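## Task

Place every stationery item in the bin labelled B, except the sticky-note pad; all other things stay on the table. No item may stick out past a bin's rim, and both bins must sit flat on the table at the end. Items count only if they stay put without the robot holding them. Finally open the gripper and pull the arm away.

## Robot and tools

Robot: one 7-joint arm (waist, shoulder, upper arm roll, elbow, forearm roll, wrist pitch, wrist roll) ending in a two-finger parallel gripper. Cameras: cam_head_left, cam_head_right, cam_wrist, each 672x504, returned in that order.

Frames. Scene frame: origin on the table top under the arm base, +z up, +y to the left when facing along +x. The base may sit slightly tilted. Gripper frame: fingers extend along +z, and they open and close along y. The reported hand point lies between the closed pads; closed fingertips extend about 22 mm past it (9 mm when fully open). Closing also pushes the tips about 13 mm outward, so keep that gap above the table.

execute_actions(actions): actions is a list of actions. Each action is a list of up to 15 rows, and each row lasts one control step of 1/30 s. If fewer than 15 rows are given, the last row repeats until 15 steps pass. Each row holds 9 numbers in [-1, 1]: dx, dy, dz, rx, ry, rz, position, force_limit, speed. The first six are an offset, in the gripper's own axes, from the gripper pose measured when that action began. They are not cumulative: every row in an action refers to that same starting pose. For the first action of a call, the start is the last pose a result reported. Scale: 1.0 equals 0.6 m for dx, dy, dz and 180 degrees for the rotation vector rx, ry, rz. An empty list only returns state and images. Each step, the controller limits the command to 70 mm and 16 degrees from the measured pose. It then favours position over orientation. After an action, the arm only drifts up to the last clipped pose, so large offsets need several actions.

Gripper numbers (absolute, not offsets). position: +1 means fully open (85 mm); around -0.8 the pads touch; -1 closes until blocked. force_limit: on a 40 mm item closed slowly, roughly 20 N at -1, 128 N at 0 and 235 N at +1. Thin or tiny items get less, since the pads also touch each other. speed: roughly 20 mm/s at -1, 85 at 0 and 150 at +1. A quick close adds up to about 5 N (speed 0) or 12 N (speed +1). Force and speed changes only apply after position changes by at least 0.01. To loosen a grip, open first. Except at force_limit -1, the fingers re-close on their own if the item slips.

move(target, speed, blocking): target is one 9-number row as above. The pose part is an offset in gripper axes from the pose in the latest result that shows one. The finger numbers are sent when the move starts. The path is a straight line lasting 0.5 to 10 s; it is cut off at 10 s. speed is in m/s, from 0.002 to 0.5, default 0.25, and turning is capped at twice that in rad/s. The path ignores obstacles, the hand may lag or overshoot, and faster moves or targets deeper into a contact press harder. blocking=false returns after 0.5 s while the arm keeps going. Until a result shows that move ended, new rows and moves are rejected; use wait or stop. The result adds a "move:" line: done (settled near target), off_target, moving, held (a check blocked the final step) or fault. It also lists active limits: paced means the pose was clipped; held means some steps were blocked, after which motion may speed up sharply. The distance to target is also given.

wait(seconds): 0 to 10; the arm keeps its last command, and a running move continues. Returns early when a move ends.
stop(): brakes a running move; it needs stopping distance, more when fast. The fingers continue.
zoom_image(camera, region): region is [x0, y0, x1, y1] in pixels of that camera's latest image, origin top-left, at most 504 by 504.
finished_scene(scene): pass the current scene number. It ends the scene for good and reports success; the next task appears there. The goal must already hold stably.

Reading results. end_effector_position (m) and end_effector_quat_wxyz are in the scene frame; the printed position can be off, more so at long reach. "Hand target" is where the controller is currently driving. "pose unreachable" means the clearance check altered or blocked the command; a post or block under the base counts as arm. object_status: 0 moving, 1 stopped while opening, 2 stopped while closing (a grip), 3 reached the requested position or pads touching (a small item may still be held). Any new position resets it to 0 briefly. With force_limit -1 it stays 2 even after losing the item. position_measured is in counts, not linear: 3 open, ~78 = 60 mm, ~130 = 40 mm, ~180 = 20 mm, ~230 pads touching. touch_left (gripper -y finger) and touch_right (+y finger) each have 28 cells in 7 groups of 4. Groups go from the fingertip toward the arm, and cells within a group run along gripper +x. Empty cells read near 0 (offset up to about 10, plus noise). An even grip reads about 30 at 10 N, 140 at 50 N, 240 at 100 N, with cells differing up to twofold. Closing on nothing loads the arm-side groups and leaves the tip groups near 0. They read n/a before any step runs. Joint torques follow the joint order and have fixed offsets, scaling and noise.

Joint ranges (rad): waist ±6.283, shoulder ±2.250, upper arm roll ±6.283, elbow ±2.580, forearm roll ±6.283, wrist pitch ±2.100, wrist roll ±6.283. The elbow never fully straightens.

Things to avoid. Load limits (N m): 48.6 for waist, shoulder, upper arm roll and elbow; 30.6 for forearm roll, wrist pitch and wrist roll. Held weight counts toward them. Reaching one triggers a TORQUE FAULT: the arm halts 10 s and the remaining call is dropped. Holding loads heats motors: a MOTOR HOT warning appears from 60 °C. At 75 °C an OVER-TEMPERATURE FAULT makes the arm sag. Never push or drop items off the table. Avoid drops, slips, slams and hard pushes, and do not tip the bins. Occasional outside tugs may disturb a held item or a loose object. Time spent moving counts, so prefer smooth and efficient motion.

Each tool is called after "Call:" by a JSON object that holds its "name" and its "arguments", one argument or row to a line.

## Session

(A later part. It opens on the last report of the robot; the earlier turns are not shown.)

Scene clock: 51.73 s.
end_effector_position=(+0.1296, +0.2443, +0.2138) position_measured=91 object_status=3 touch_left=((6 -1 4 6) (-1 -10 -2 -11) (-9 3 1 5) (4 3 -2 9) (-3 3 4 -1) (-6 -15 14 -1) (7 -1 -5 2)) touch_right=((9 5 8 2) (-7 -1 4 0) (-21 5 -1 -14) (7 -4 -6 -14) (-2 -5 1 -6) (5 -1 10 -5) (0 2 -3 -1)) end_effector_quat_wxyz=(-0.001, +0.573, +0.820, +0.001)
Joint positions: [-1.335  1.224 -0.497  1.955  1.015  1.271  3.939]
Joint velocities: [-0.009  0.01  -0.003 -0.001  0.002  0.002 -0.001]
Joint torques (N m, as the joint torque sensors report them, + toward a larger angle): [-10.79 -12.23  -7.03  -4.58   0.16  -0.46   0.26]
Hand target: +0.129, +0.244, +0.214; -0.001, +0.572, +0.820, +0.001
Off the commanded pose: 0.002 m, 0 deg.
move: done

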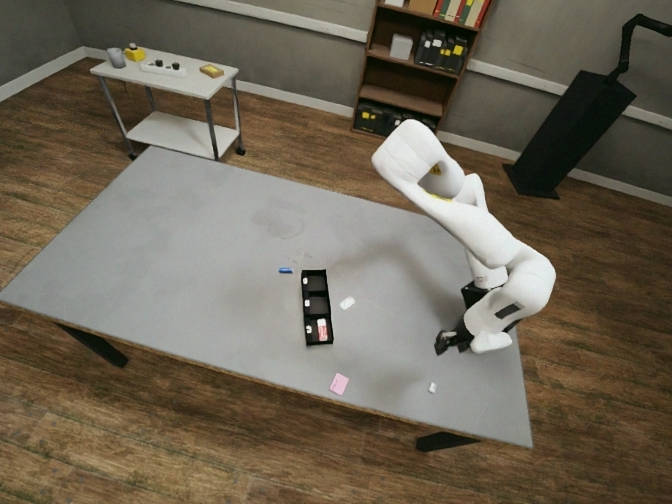

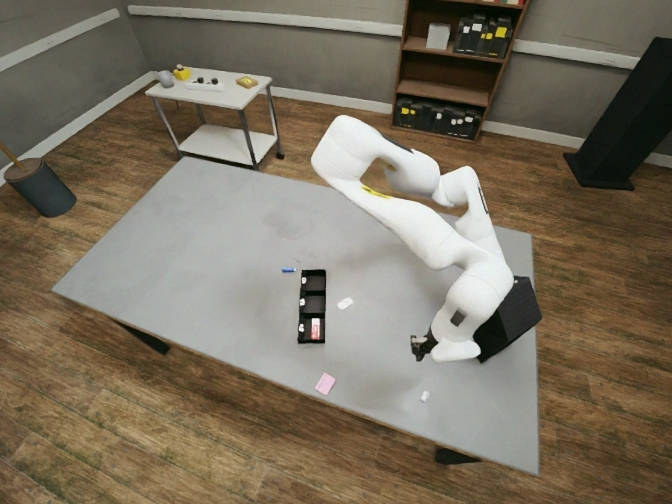

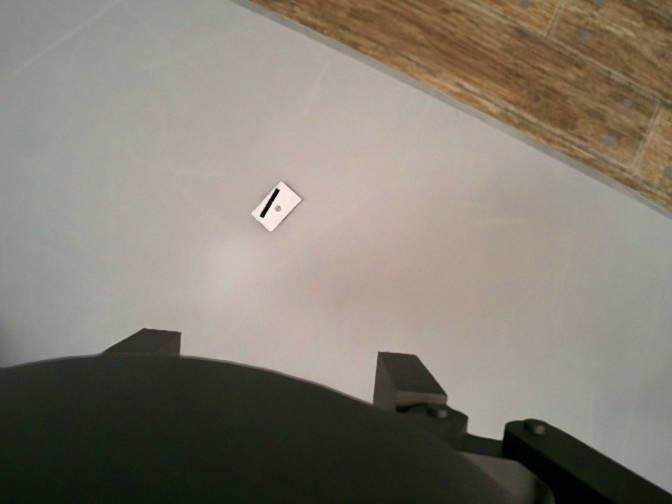

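Call:
{"name": "move", "arguments": {
  "target": [0.097,-0.03,0.21,0,0,0.21,0.3,-0.6,0]
}}

Scene clock: 57.43 s.
end_effector_position=(+0.0929, +0.2929, +0.0880) position_measured=91 object_status=3 touch_left=((0 -1 -8 6) (2 -10 1 -5) (2 6 -9 -10) (8 1 6 16) (-10 -4 12 6) (-1 -4 25 -1) (0 9 -3 -3)) touch_right=((3 -1 11 1) (-22 8 -1 2) (5 14 -5 -13) (-2 10 -5 2) (-15 6 14 7) (-8 -5 18 10) (10 -2 3 -8)) end_effector_quat_wxyz=(-0.001, +0.807, +0.590, +0.001)
Joint positions: [-1.351  1.495 -0.257  1.854  1.198  1.027  3.219]
Joint velocities: [-0.001  0.006 -0.002 -0.001 -0.     0.     0.   ]
Joint torques (N m, as the joint torque sensors report them, + toward a larger angle): [-11.69 -14.4   -6.93  -2.73   0.02  -0.21   0.39]
Hand target: +0.093, +0.293, +0.088; -0.001, +0.807, +0.590, +0.000
Off the commanded pose: 0.000 m, 0 deg.
move: done

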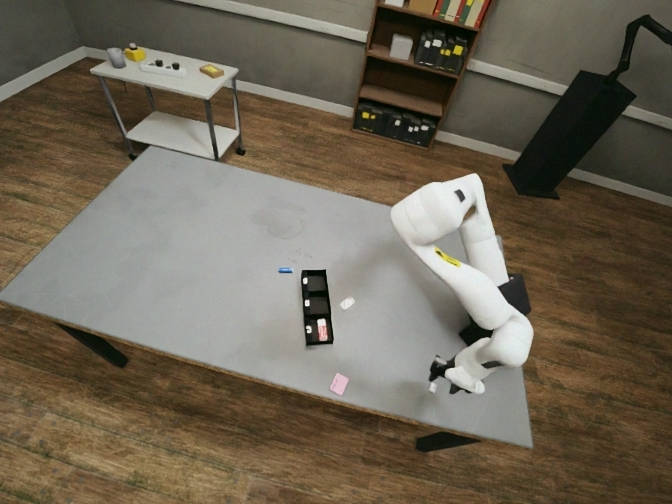

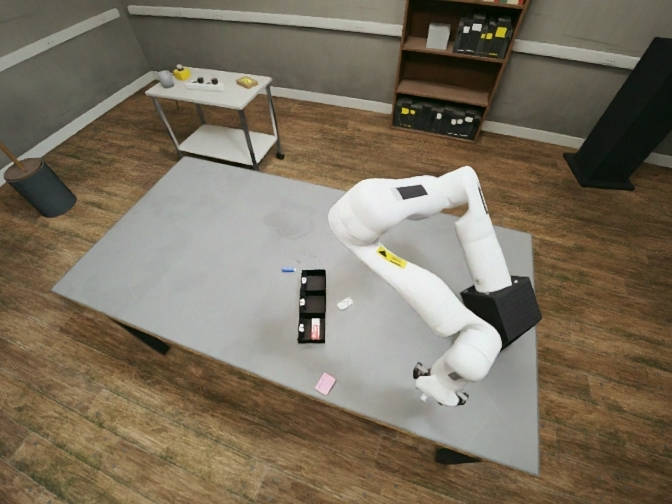

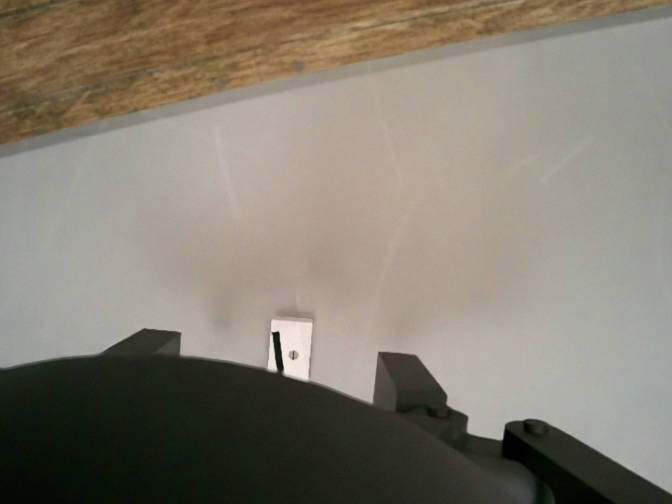

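Call:
{"name": "move", "arguments": {
  "target": [-0.004,0.003,0.104,0,0,0,0.3,-0.6,0],
  "speed": 0.08
}}

Call:
{"name": "move", "arguments": {
  "target": [0,0,0,0,0,0,-1,-0.6,0]
}}

Call:
{"name": "move", "arguments": {
  "target": [0,0,-0.15,0,0,0,-1,-0.6,0]
}}

Scene clock: 61.27 s.
end_effector_position=(+0.0938, +0.2901, +0.0258) position_measured=91 object_status=3 touch_left=((14 -2 1 -1) (-8 -3 -11 11) (-5 4 3 -4) (2 -7 1 11) (-3 0 0 5) (4 -11 16 12) (8 -15 -11 2)) touch_right=((5 4 17 7) (8 13 8 -5) (-5 -4 4 -14) (4 -3 0 10) (6 -8 -10 -7) (-6 -1 5 4) (-7 -12 -5 0)) end_effector_quat_wxyz=(-0.002, +0.807, +0.590, +0.000)
Joint positions: [-1.3    1.591 -0.171  1.855  1.331  0.94   3.146]
Joint velocities: [ 0.     0.004 -0.    -0.001 -0.001 -0.002  0.001]
Joint torques (N m, as the joint torque sensors report them, + toward a larger angle): [-11.62 -14.61  -6.68  -1.91   0.14  -0.27   0.47]
Hand target: +0.094, +0.290, +0.026; -0.001, +0.807, +0.590, +0.000
Off the commanded pose: 0.000 m, 0 deg.
move: done

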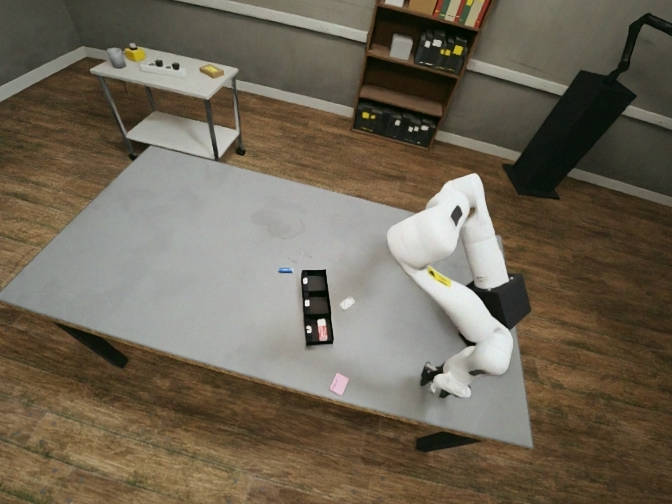

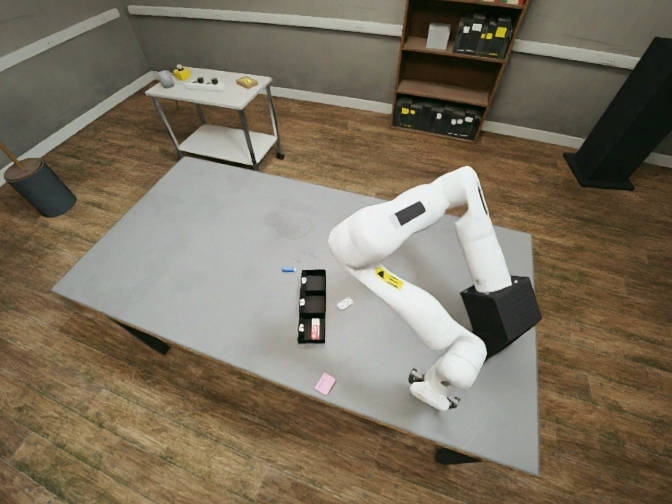

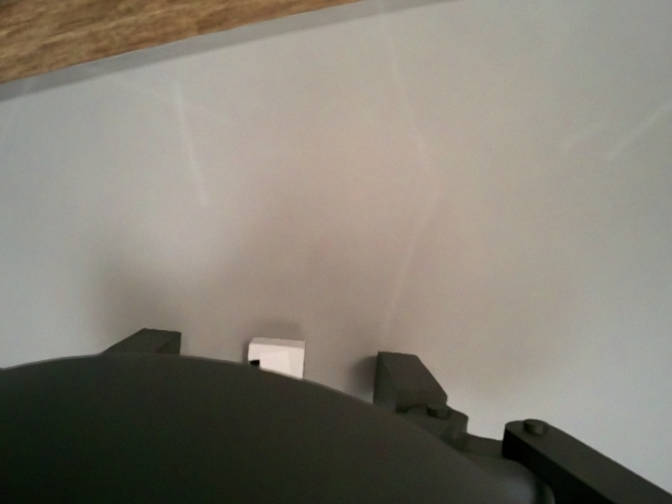

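Scene clock: 62.00 s.
end_effector_position=(+0.0937, +0.2902, +0.0259) position_measured=197 object_status=2 touch_left=((489 446 797 754) (80 119 130 113) (-4 10 13 0) (6 2 -11 14) (4 3 14 4) (4 -11 8 11) (0 -6 -4 2)) touch_right=((455 700 547 611) (109 113 128 130) (0 3 4 -1) (5 9 -5 3) (10 -7 15 7) (4 -10 12 1) (1 -2 5 2)) end_effector_quat_wxyz=(-0.002, +0.807, +0.590, +0.001)
Joint positions: [-1.3    1.591 -0.172  1.855  1.331  0.94   3.146]
Joint velocities: [-0.    -0.     0.001 -0.     0.001  0.     0.   ]
Joint torques (N m, as the joint torque sensors report them, + toward a larger angle): [-11.63 -14.29  -6.48  -1.88   0.05  -0.18   0.37]
Hand target: +0.094, +0.290, +0.026; -0.002, +0.807, +0.590, +0.000
Off the commanded pose: 0.000 m, 0 deg.
move: done

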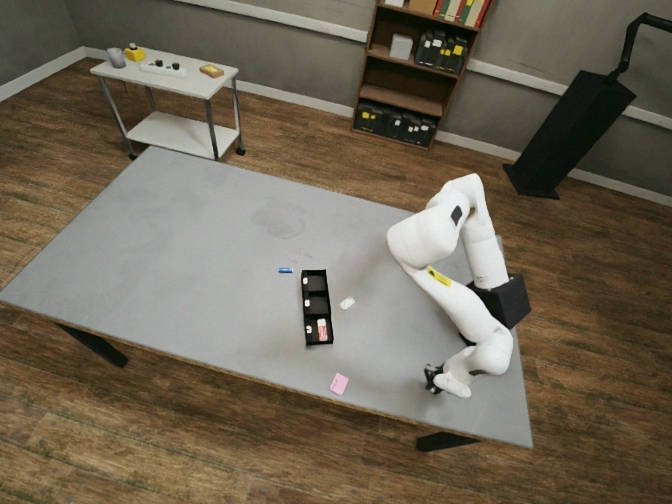

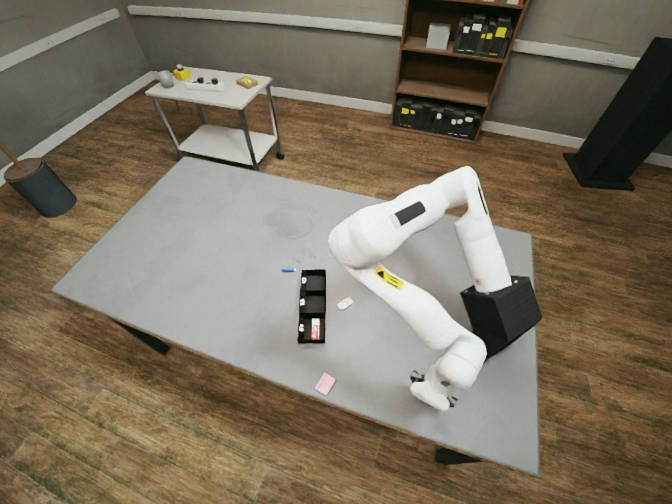

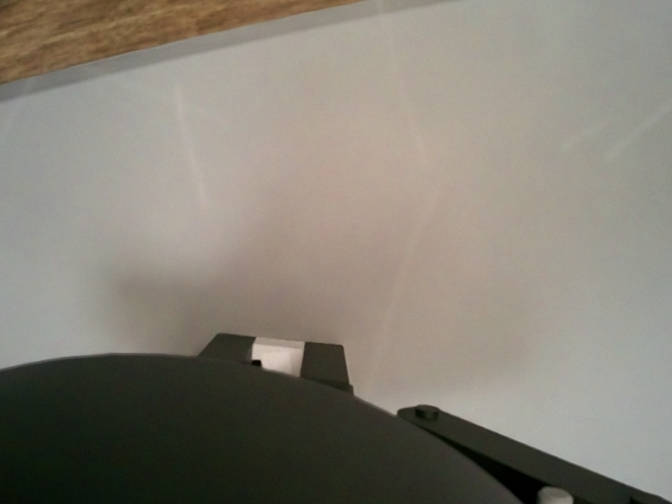

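Scene clock: 62.83 s.
end_effector_position=(+0.0939, +0.2901, +0.1158) position_measured=197 object_status=2 touch_left=((483 451 794 757) (78 126 129 106) (-10 3 3 -5) (7 0 0 12) (-5 2 5 -3) (7 -11 5 -2) (9 3 5 -8)) touch_right=((454 706 546 598) (107 114 135 134) (0 4 -6 7) (14 -2 -5 -1) (-7 -1 -1 2) (-2 15 -2 -5) (3 -8 -9 2)) end_effector_quat_wxyz=(-0.001, +0.807, +0.590, +0.001)
Joint positions: [-1.373  1.448 -0.291  1.859  1.143  1.063  3.244]
Joint velocities: [-0.    -0.002 -0.001 -0.     0.001  0.002  0.001]
Joint torques (N m, as the joint torque sensors report them, + toward a larger angle): [-11.31 -14.34  -6.76  -3.51   0.04  -0.21   0.43]
Hand target: +0.094, +0.290, +0.116; -0.002, +0.807, +0.590, +0.001
Off the commanded pose: 0.000 m, 0 deg.
move: done

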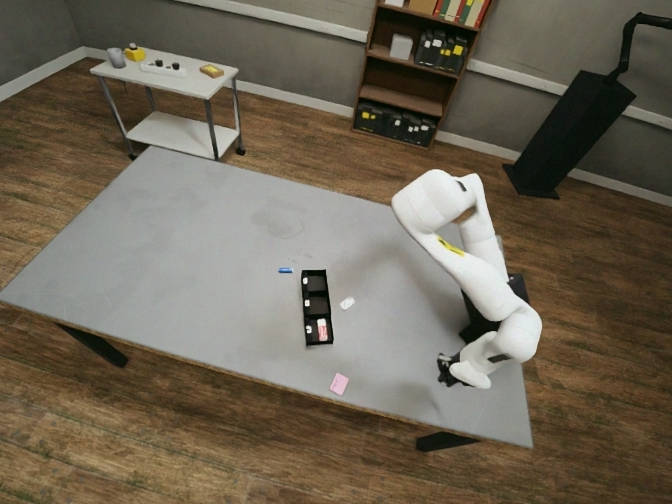

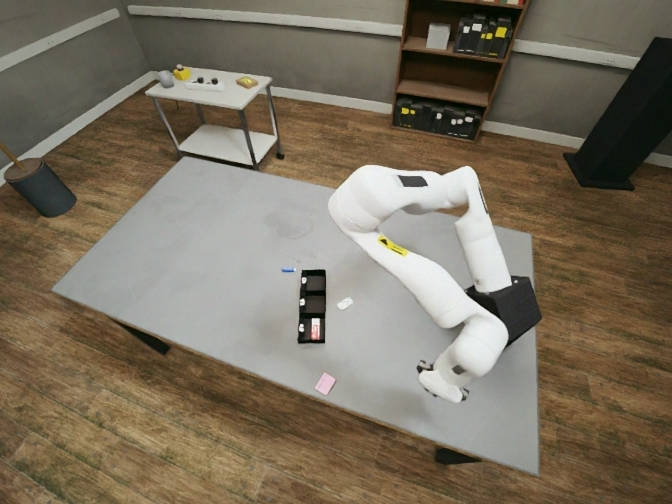

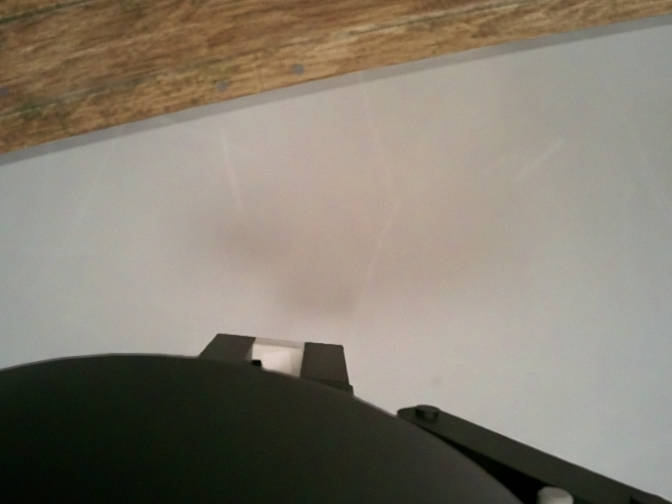

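Call:
{"name": "move", "arguments": {
  "target": [0.052,0.628,0,0,0,-0.21,-1,-0.6,0]
}}

Call:
{"name": "move", "arguments": {
  "target": [0,0,0.116,0,0,0,-1,-0.6,0],
  "speed": 0.07
}}

Call:
{"name": "move", "arguments": {
  "target": [0,0,0,0,0,0,-0.35,-0.6,-0.5]
}}

Call:
{"name": "move", "arguments": {
  "target": [0,0,-0.3,0,0,0,-0.35,-0.6,0]
}}

Scene clock: 69.97 s.
end_effector_position=(+0.4622, +0.2037, +0.1154) position_measured=197 object_status=2 touch_left=((488 452 794 759) (86 116 136 114) (-9 24 -10 1) (12 -9 -2 6) (-2 3 1 6) (6 -17 23 2) (0 -5 2 4)) touch_right=((454 709 546 604) (100 121 131 123) (1 14 -5 -6) (-6 14 -6 1) (0 -12 -19 -4) (-18 2 9 1) (6 1 -1 9)) end_effector_quat_wxyz=(-0.000, +0.572, +0.820, +0.001)
Joint positions: [-0.809  0.85  -0.218  1.795  1.199  1.18   4.765]
Joint velocities: [ 0.005 -0.003  0.005 -0.    -0.002 -0.003  0.   ]
Joint torques (N m, as the joint torque sensors report them, + toward a larger angle): [-15.22 -12.22  -7.18  -3.07   0.14  -0.26   0.42]
Hand target: +0.462, +0.203, +0.115; -0.000, +0.573, +0.820, +0.001
Off the commanded pose: 0.002 m, 0 deg.
move: done

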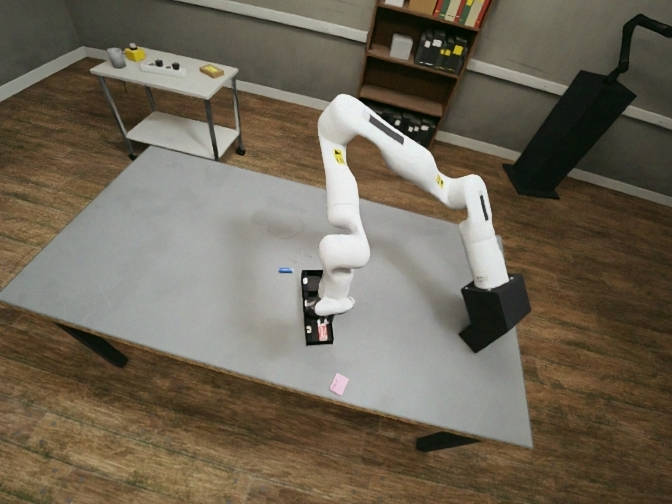

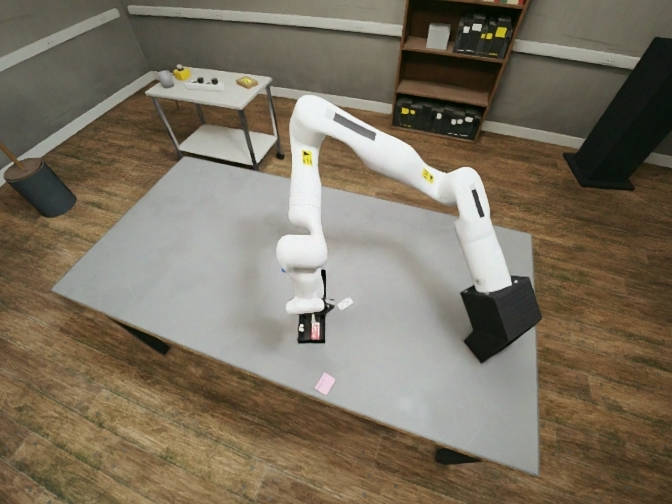

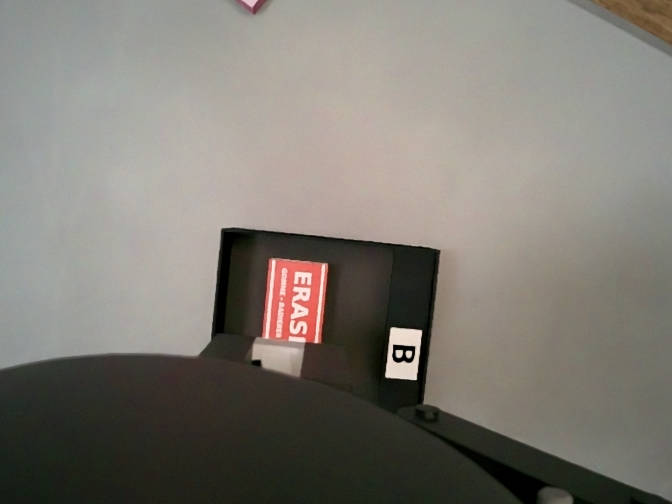

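Scene clock: 71.23 s.
end_effector_position=(+0.4623, +0.2038, +0.0463) position_measured=197 object_status=2 touch_left=((491 444 800 768) (81 132 134 105) (0 9 11 7) (7 3 1 13) (-9 4 1 -1) (7 -4 14 18) (10 -9 1 -8)) touch_right=((448 696 545 608) (104 110 140 132) (-1 14 -4 16) (-1 7 -4 5) (3 12 2 -8) (2 -2 13 9) (6 -9 3 -6)) end_effector_quat_wxyz=(-0.000, +0.572, +0.820, +0.002)
Joint positions: [-0.729  0.939 -0.163  1.797  1.322  1.075  4.712]
Joint velocities: [ 0.     0.    -0.001 -0.001  0.001 -0.001  0.001]
Joint torques (N m, as the joint torque sensors report them, + toward a larger angle): [-15.03 -12.26  -7.28  -2.12  -0.08  -0.36   0.38]
Hand target: +0.462, +0.204, +0.046; -0.000, +0.572, +0.820, +0.001
Off the commanded pose: 0.000 m, 0 deg.
move: done

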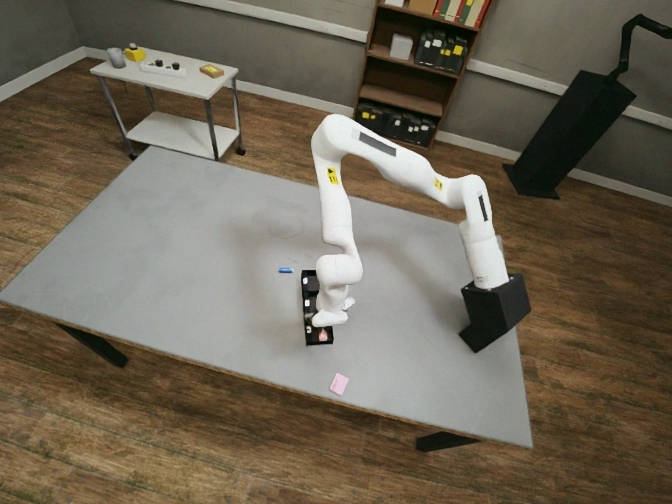

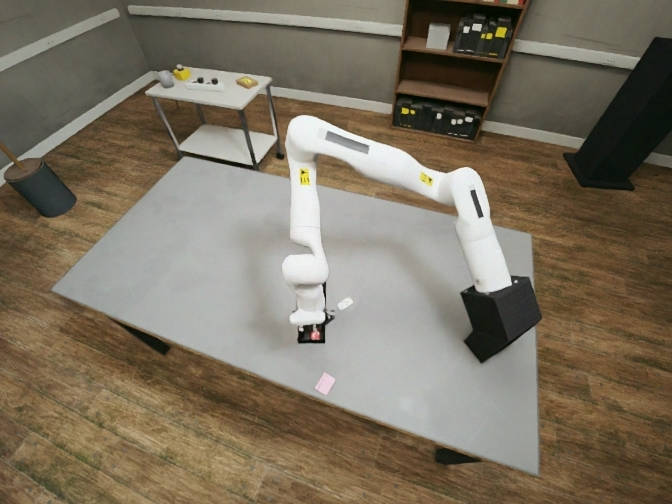

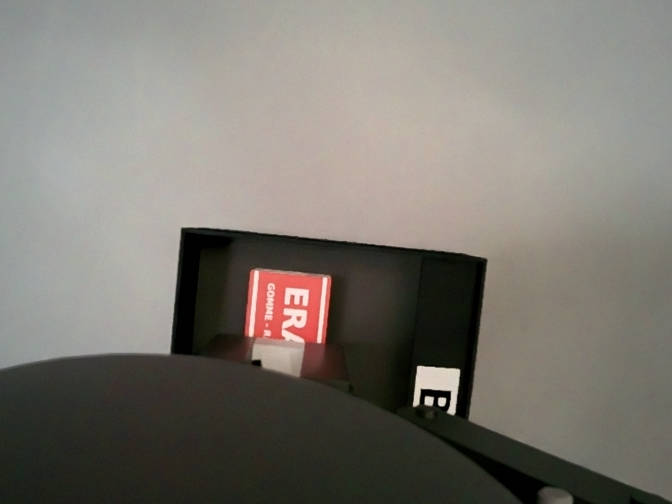

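Scene clock: 71.77 s.
end_effector_position=(+0.4623, +0.2038, +0.0463) position_measured=173 object_status=0 touch_left=((1 3 -4 -3) (-1 -10 -1 6) (-10 0 -3 10) (10 -8 9 13) (-9 -4 2 9) (10 -9 12 6) (-7 0 -1 -5)) touch_right=((7 -2 4 6) (-5 -5 12 5) (-1 -1 -4 3) (3 -2 -16 16) (-13 -8 10 -3) (-3 -2 20 2) (5 -4 -6 -2)) end_effector_quat_wxyz=(-0.000, +0.572, +0.820, +0.002)
Joint positions: [-0.729  0.939 -0.163  1.797  1.322  1.075  4.712]
Joint velocities: [-0.     0.001 -0.001  0.     0.    -0.    -0.001]
Joint torques (N m, as the joint torque sensors report them, + toward a larger angle): [-15.23 -12.81  -7.39  -2.1   -0.04  -0.24   0.38]
Hand target: +0.462, +0.204, +0.046; -0.000, +0.572, +0.820, +0.002
Off the commanded pose: 0.000 m, 0 deg.
move: done

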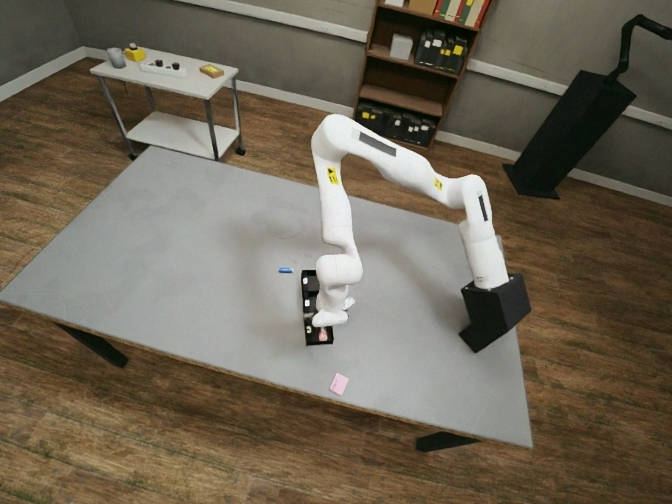

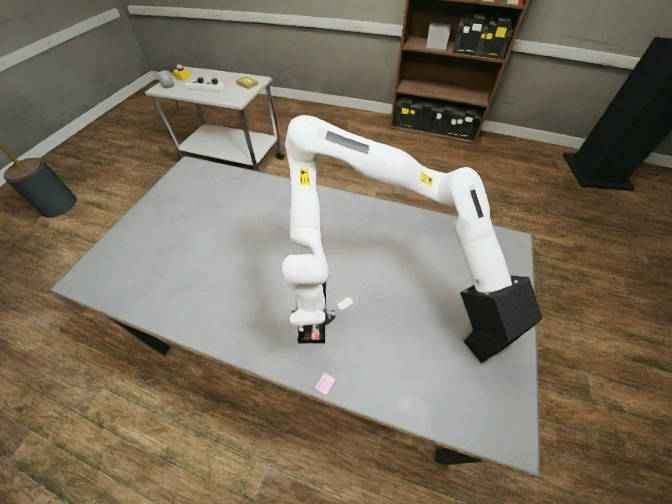

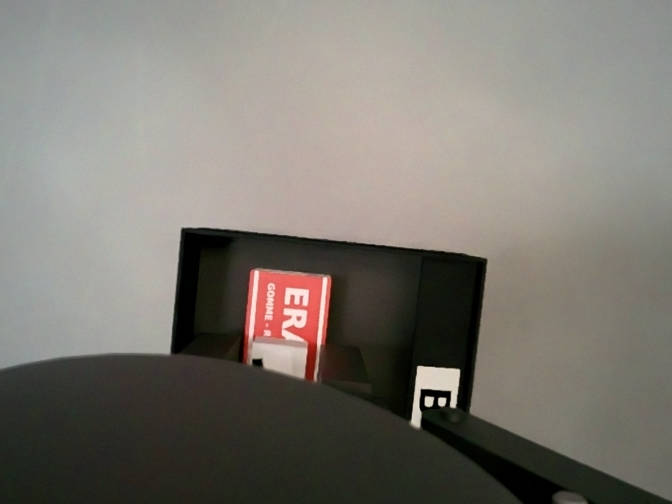

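Scene clock: 72.87 s.
end_effector_position=(+0.4627, +0.2035, +0.2260) position_measured=173 object_status=3 touch_left=((5 -6 -5 0) (-6 -11 0 6) (-11 3 -1 -2) (2 -10 0 15) (4 6 4 -6) (-2 -8 17 -4) (-3 4 7 -5)) touch_right=((13 -12 14 -1) (-8 -6 3 5) (-4 0 -2 6) (-5 4 -1 -8) (5 -13 15 0) (-3 9 -4 3) (5 -3 -8 -15)) end_effector_quat_wxyz=(+0.000, +0.573, +0.820, +0.001)
Joint positions: [-0.942  0.738 -0.291  1.716  1.026  1.38   4.85 ]
Joint velocities: [-0.002 -0.002 -0.004 -0.001  0.001  0.001 -0.001]
Joint torques (N m, as the joint torque sensors report them, + toward a larger angle): [-14.78 -11.42  -7.6   -4.88  -0.17  -0.14   0.51]
Hand target: +0.463, +0.204, +0.226; +0.000, +0.573, +0.820, +0.002
Off the commanded pose: 0.001 m, 0 deg.
move: done

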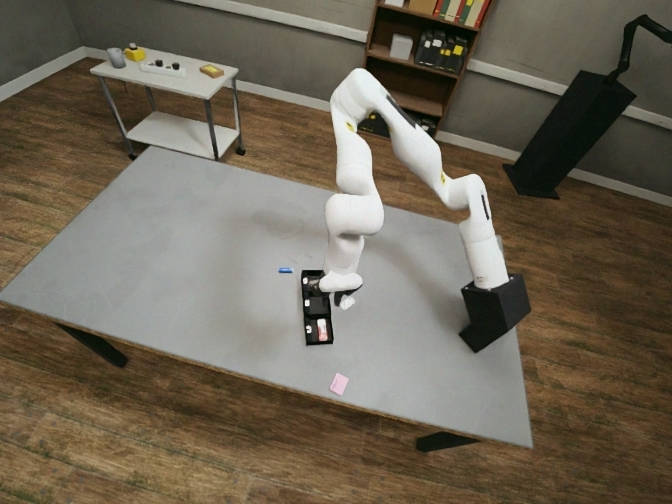

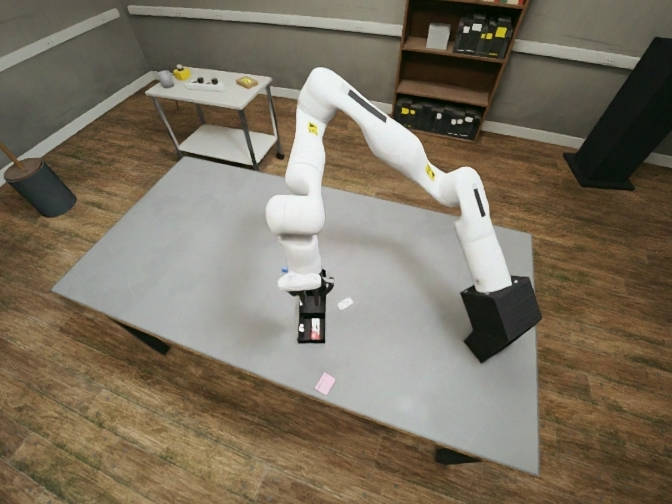

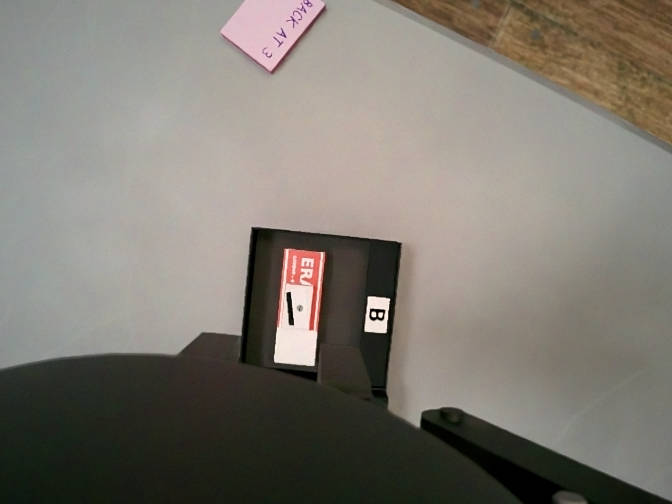

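Call:
{"name": "finished_scene", "arguments": {
  "scene": 1
}}

The scene is finished: the task was done.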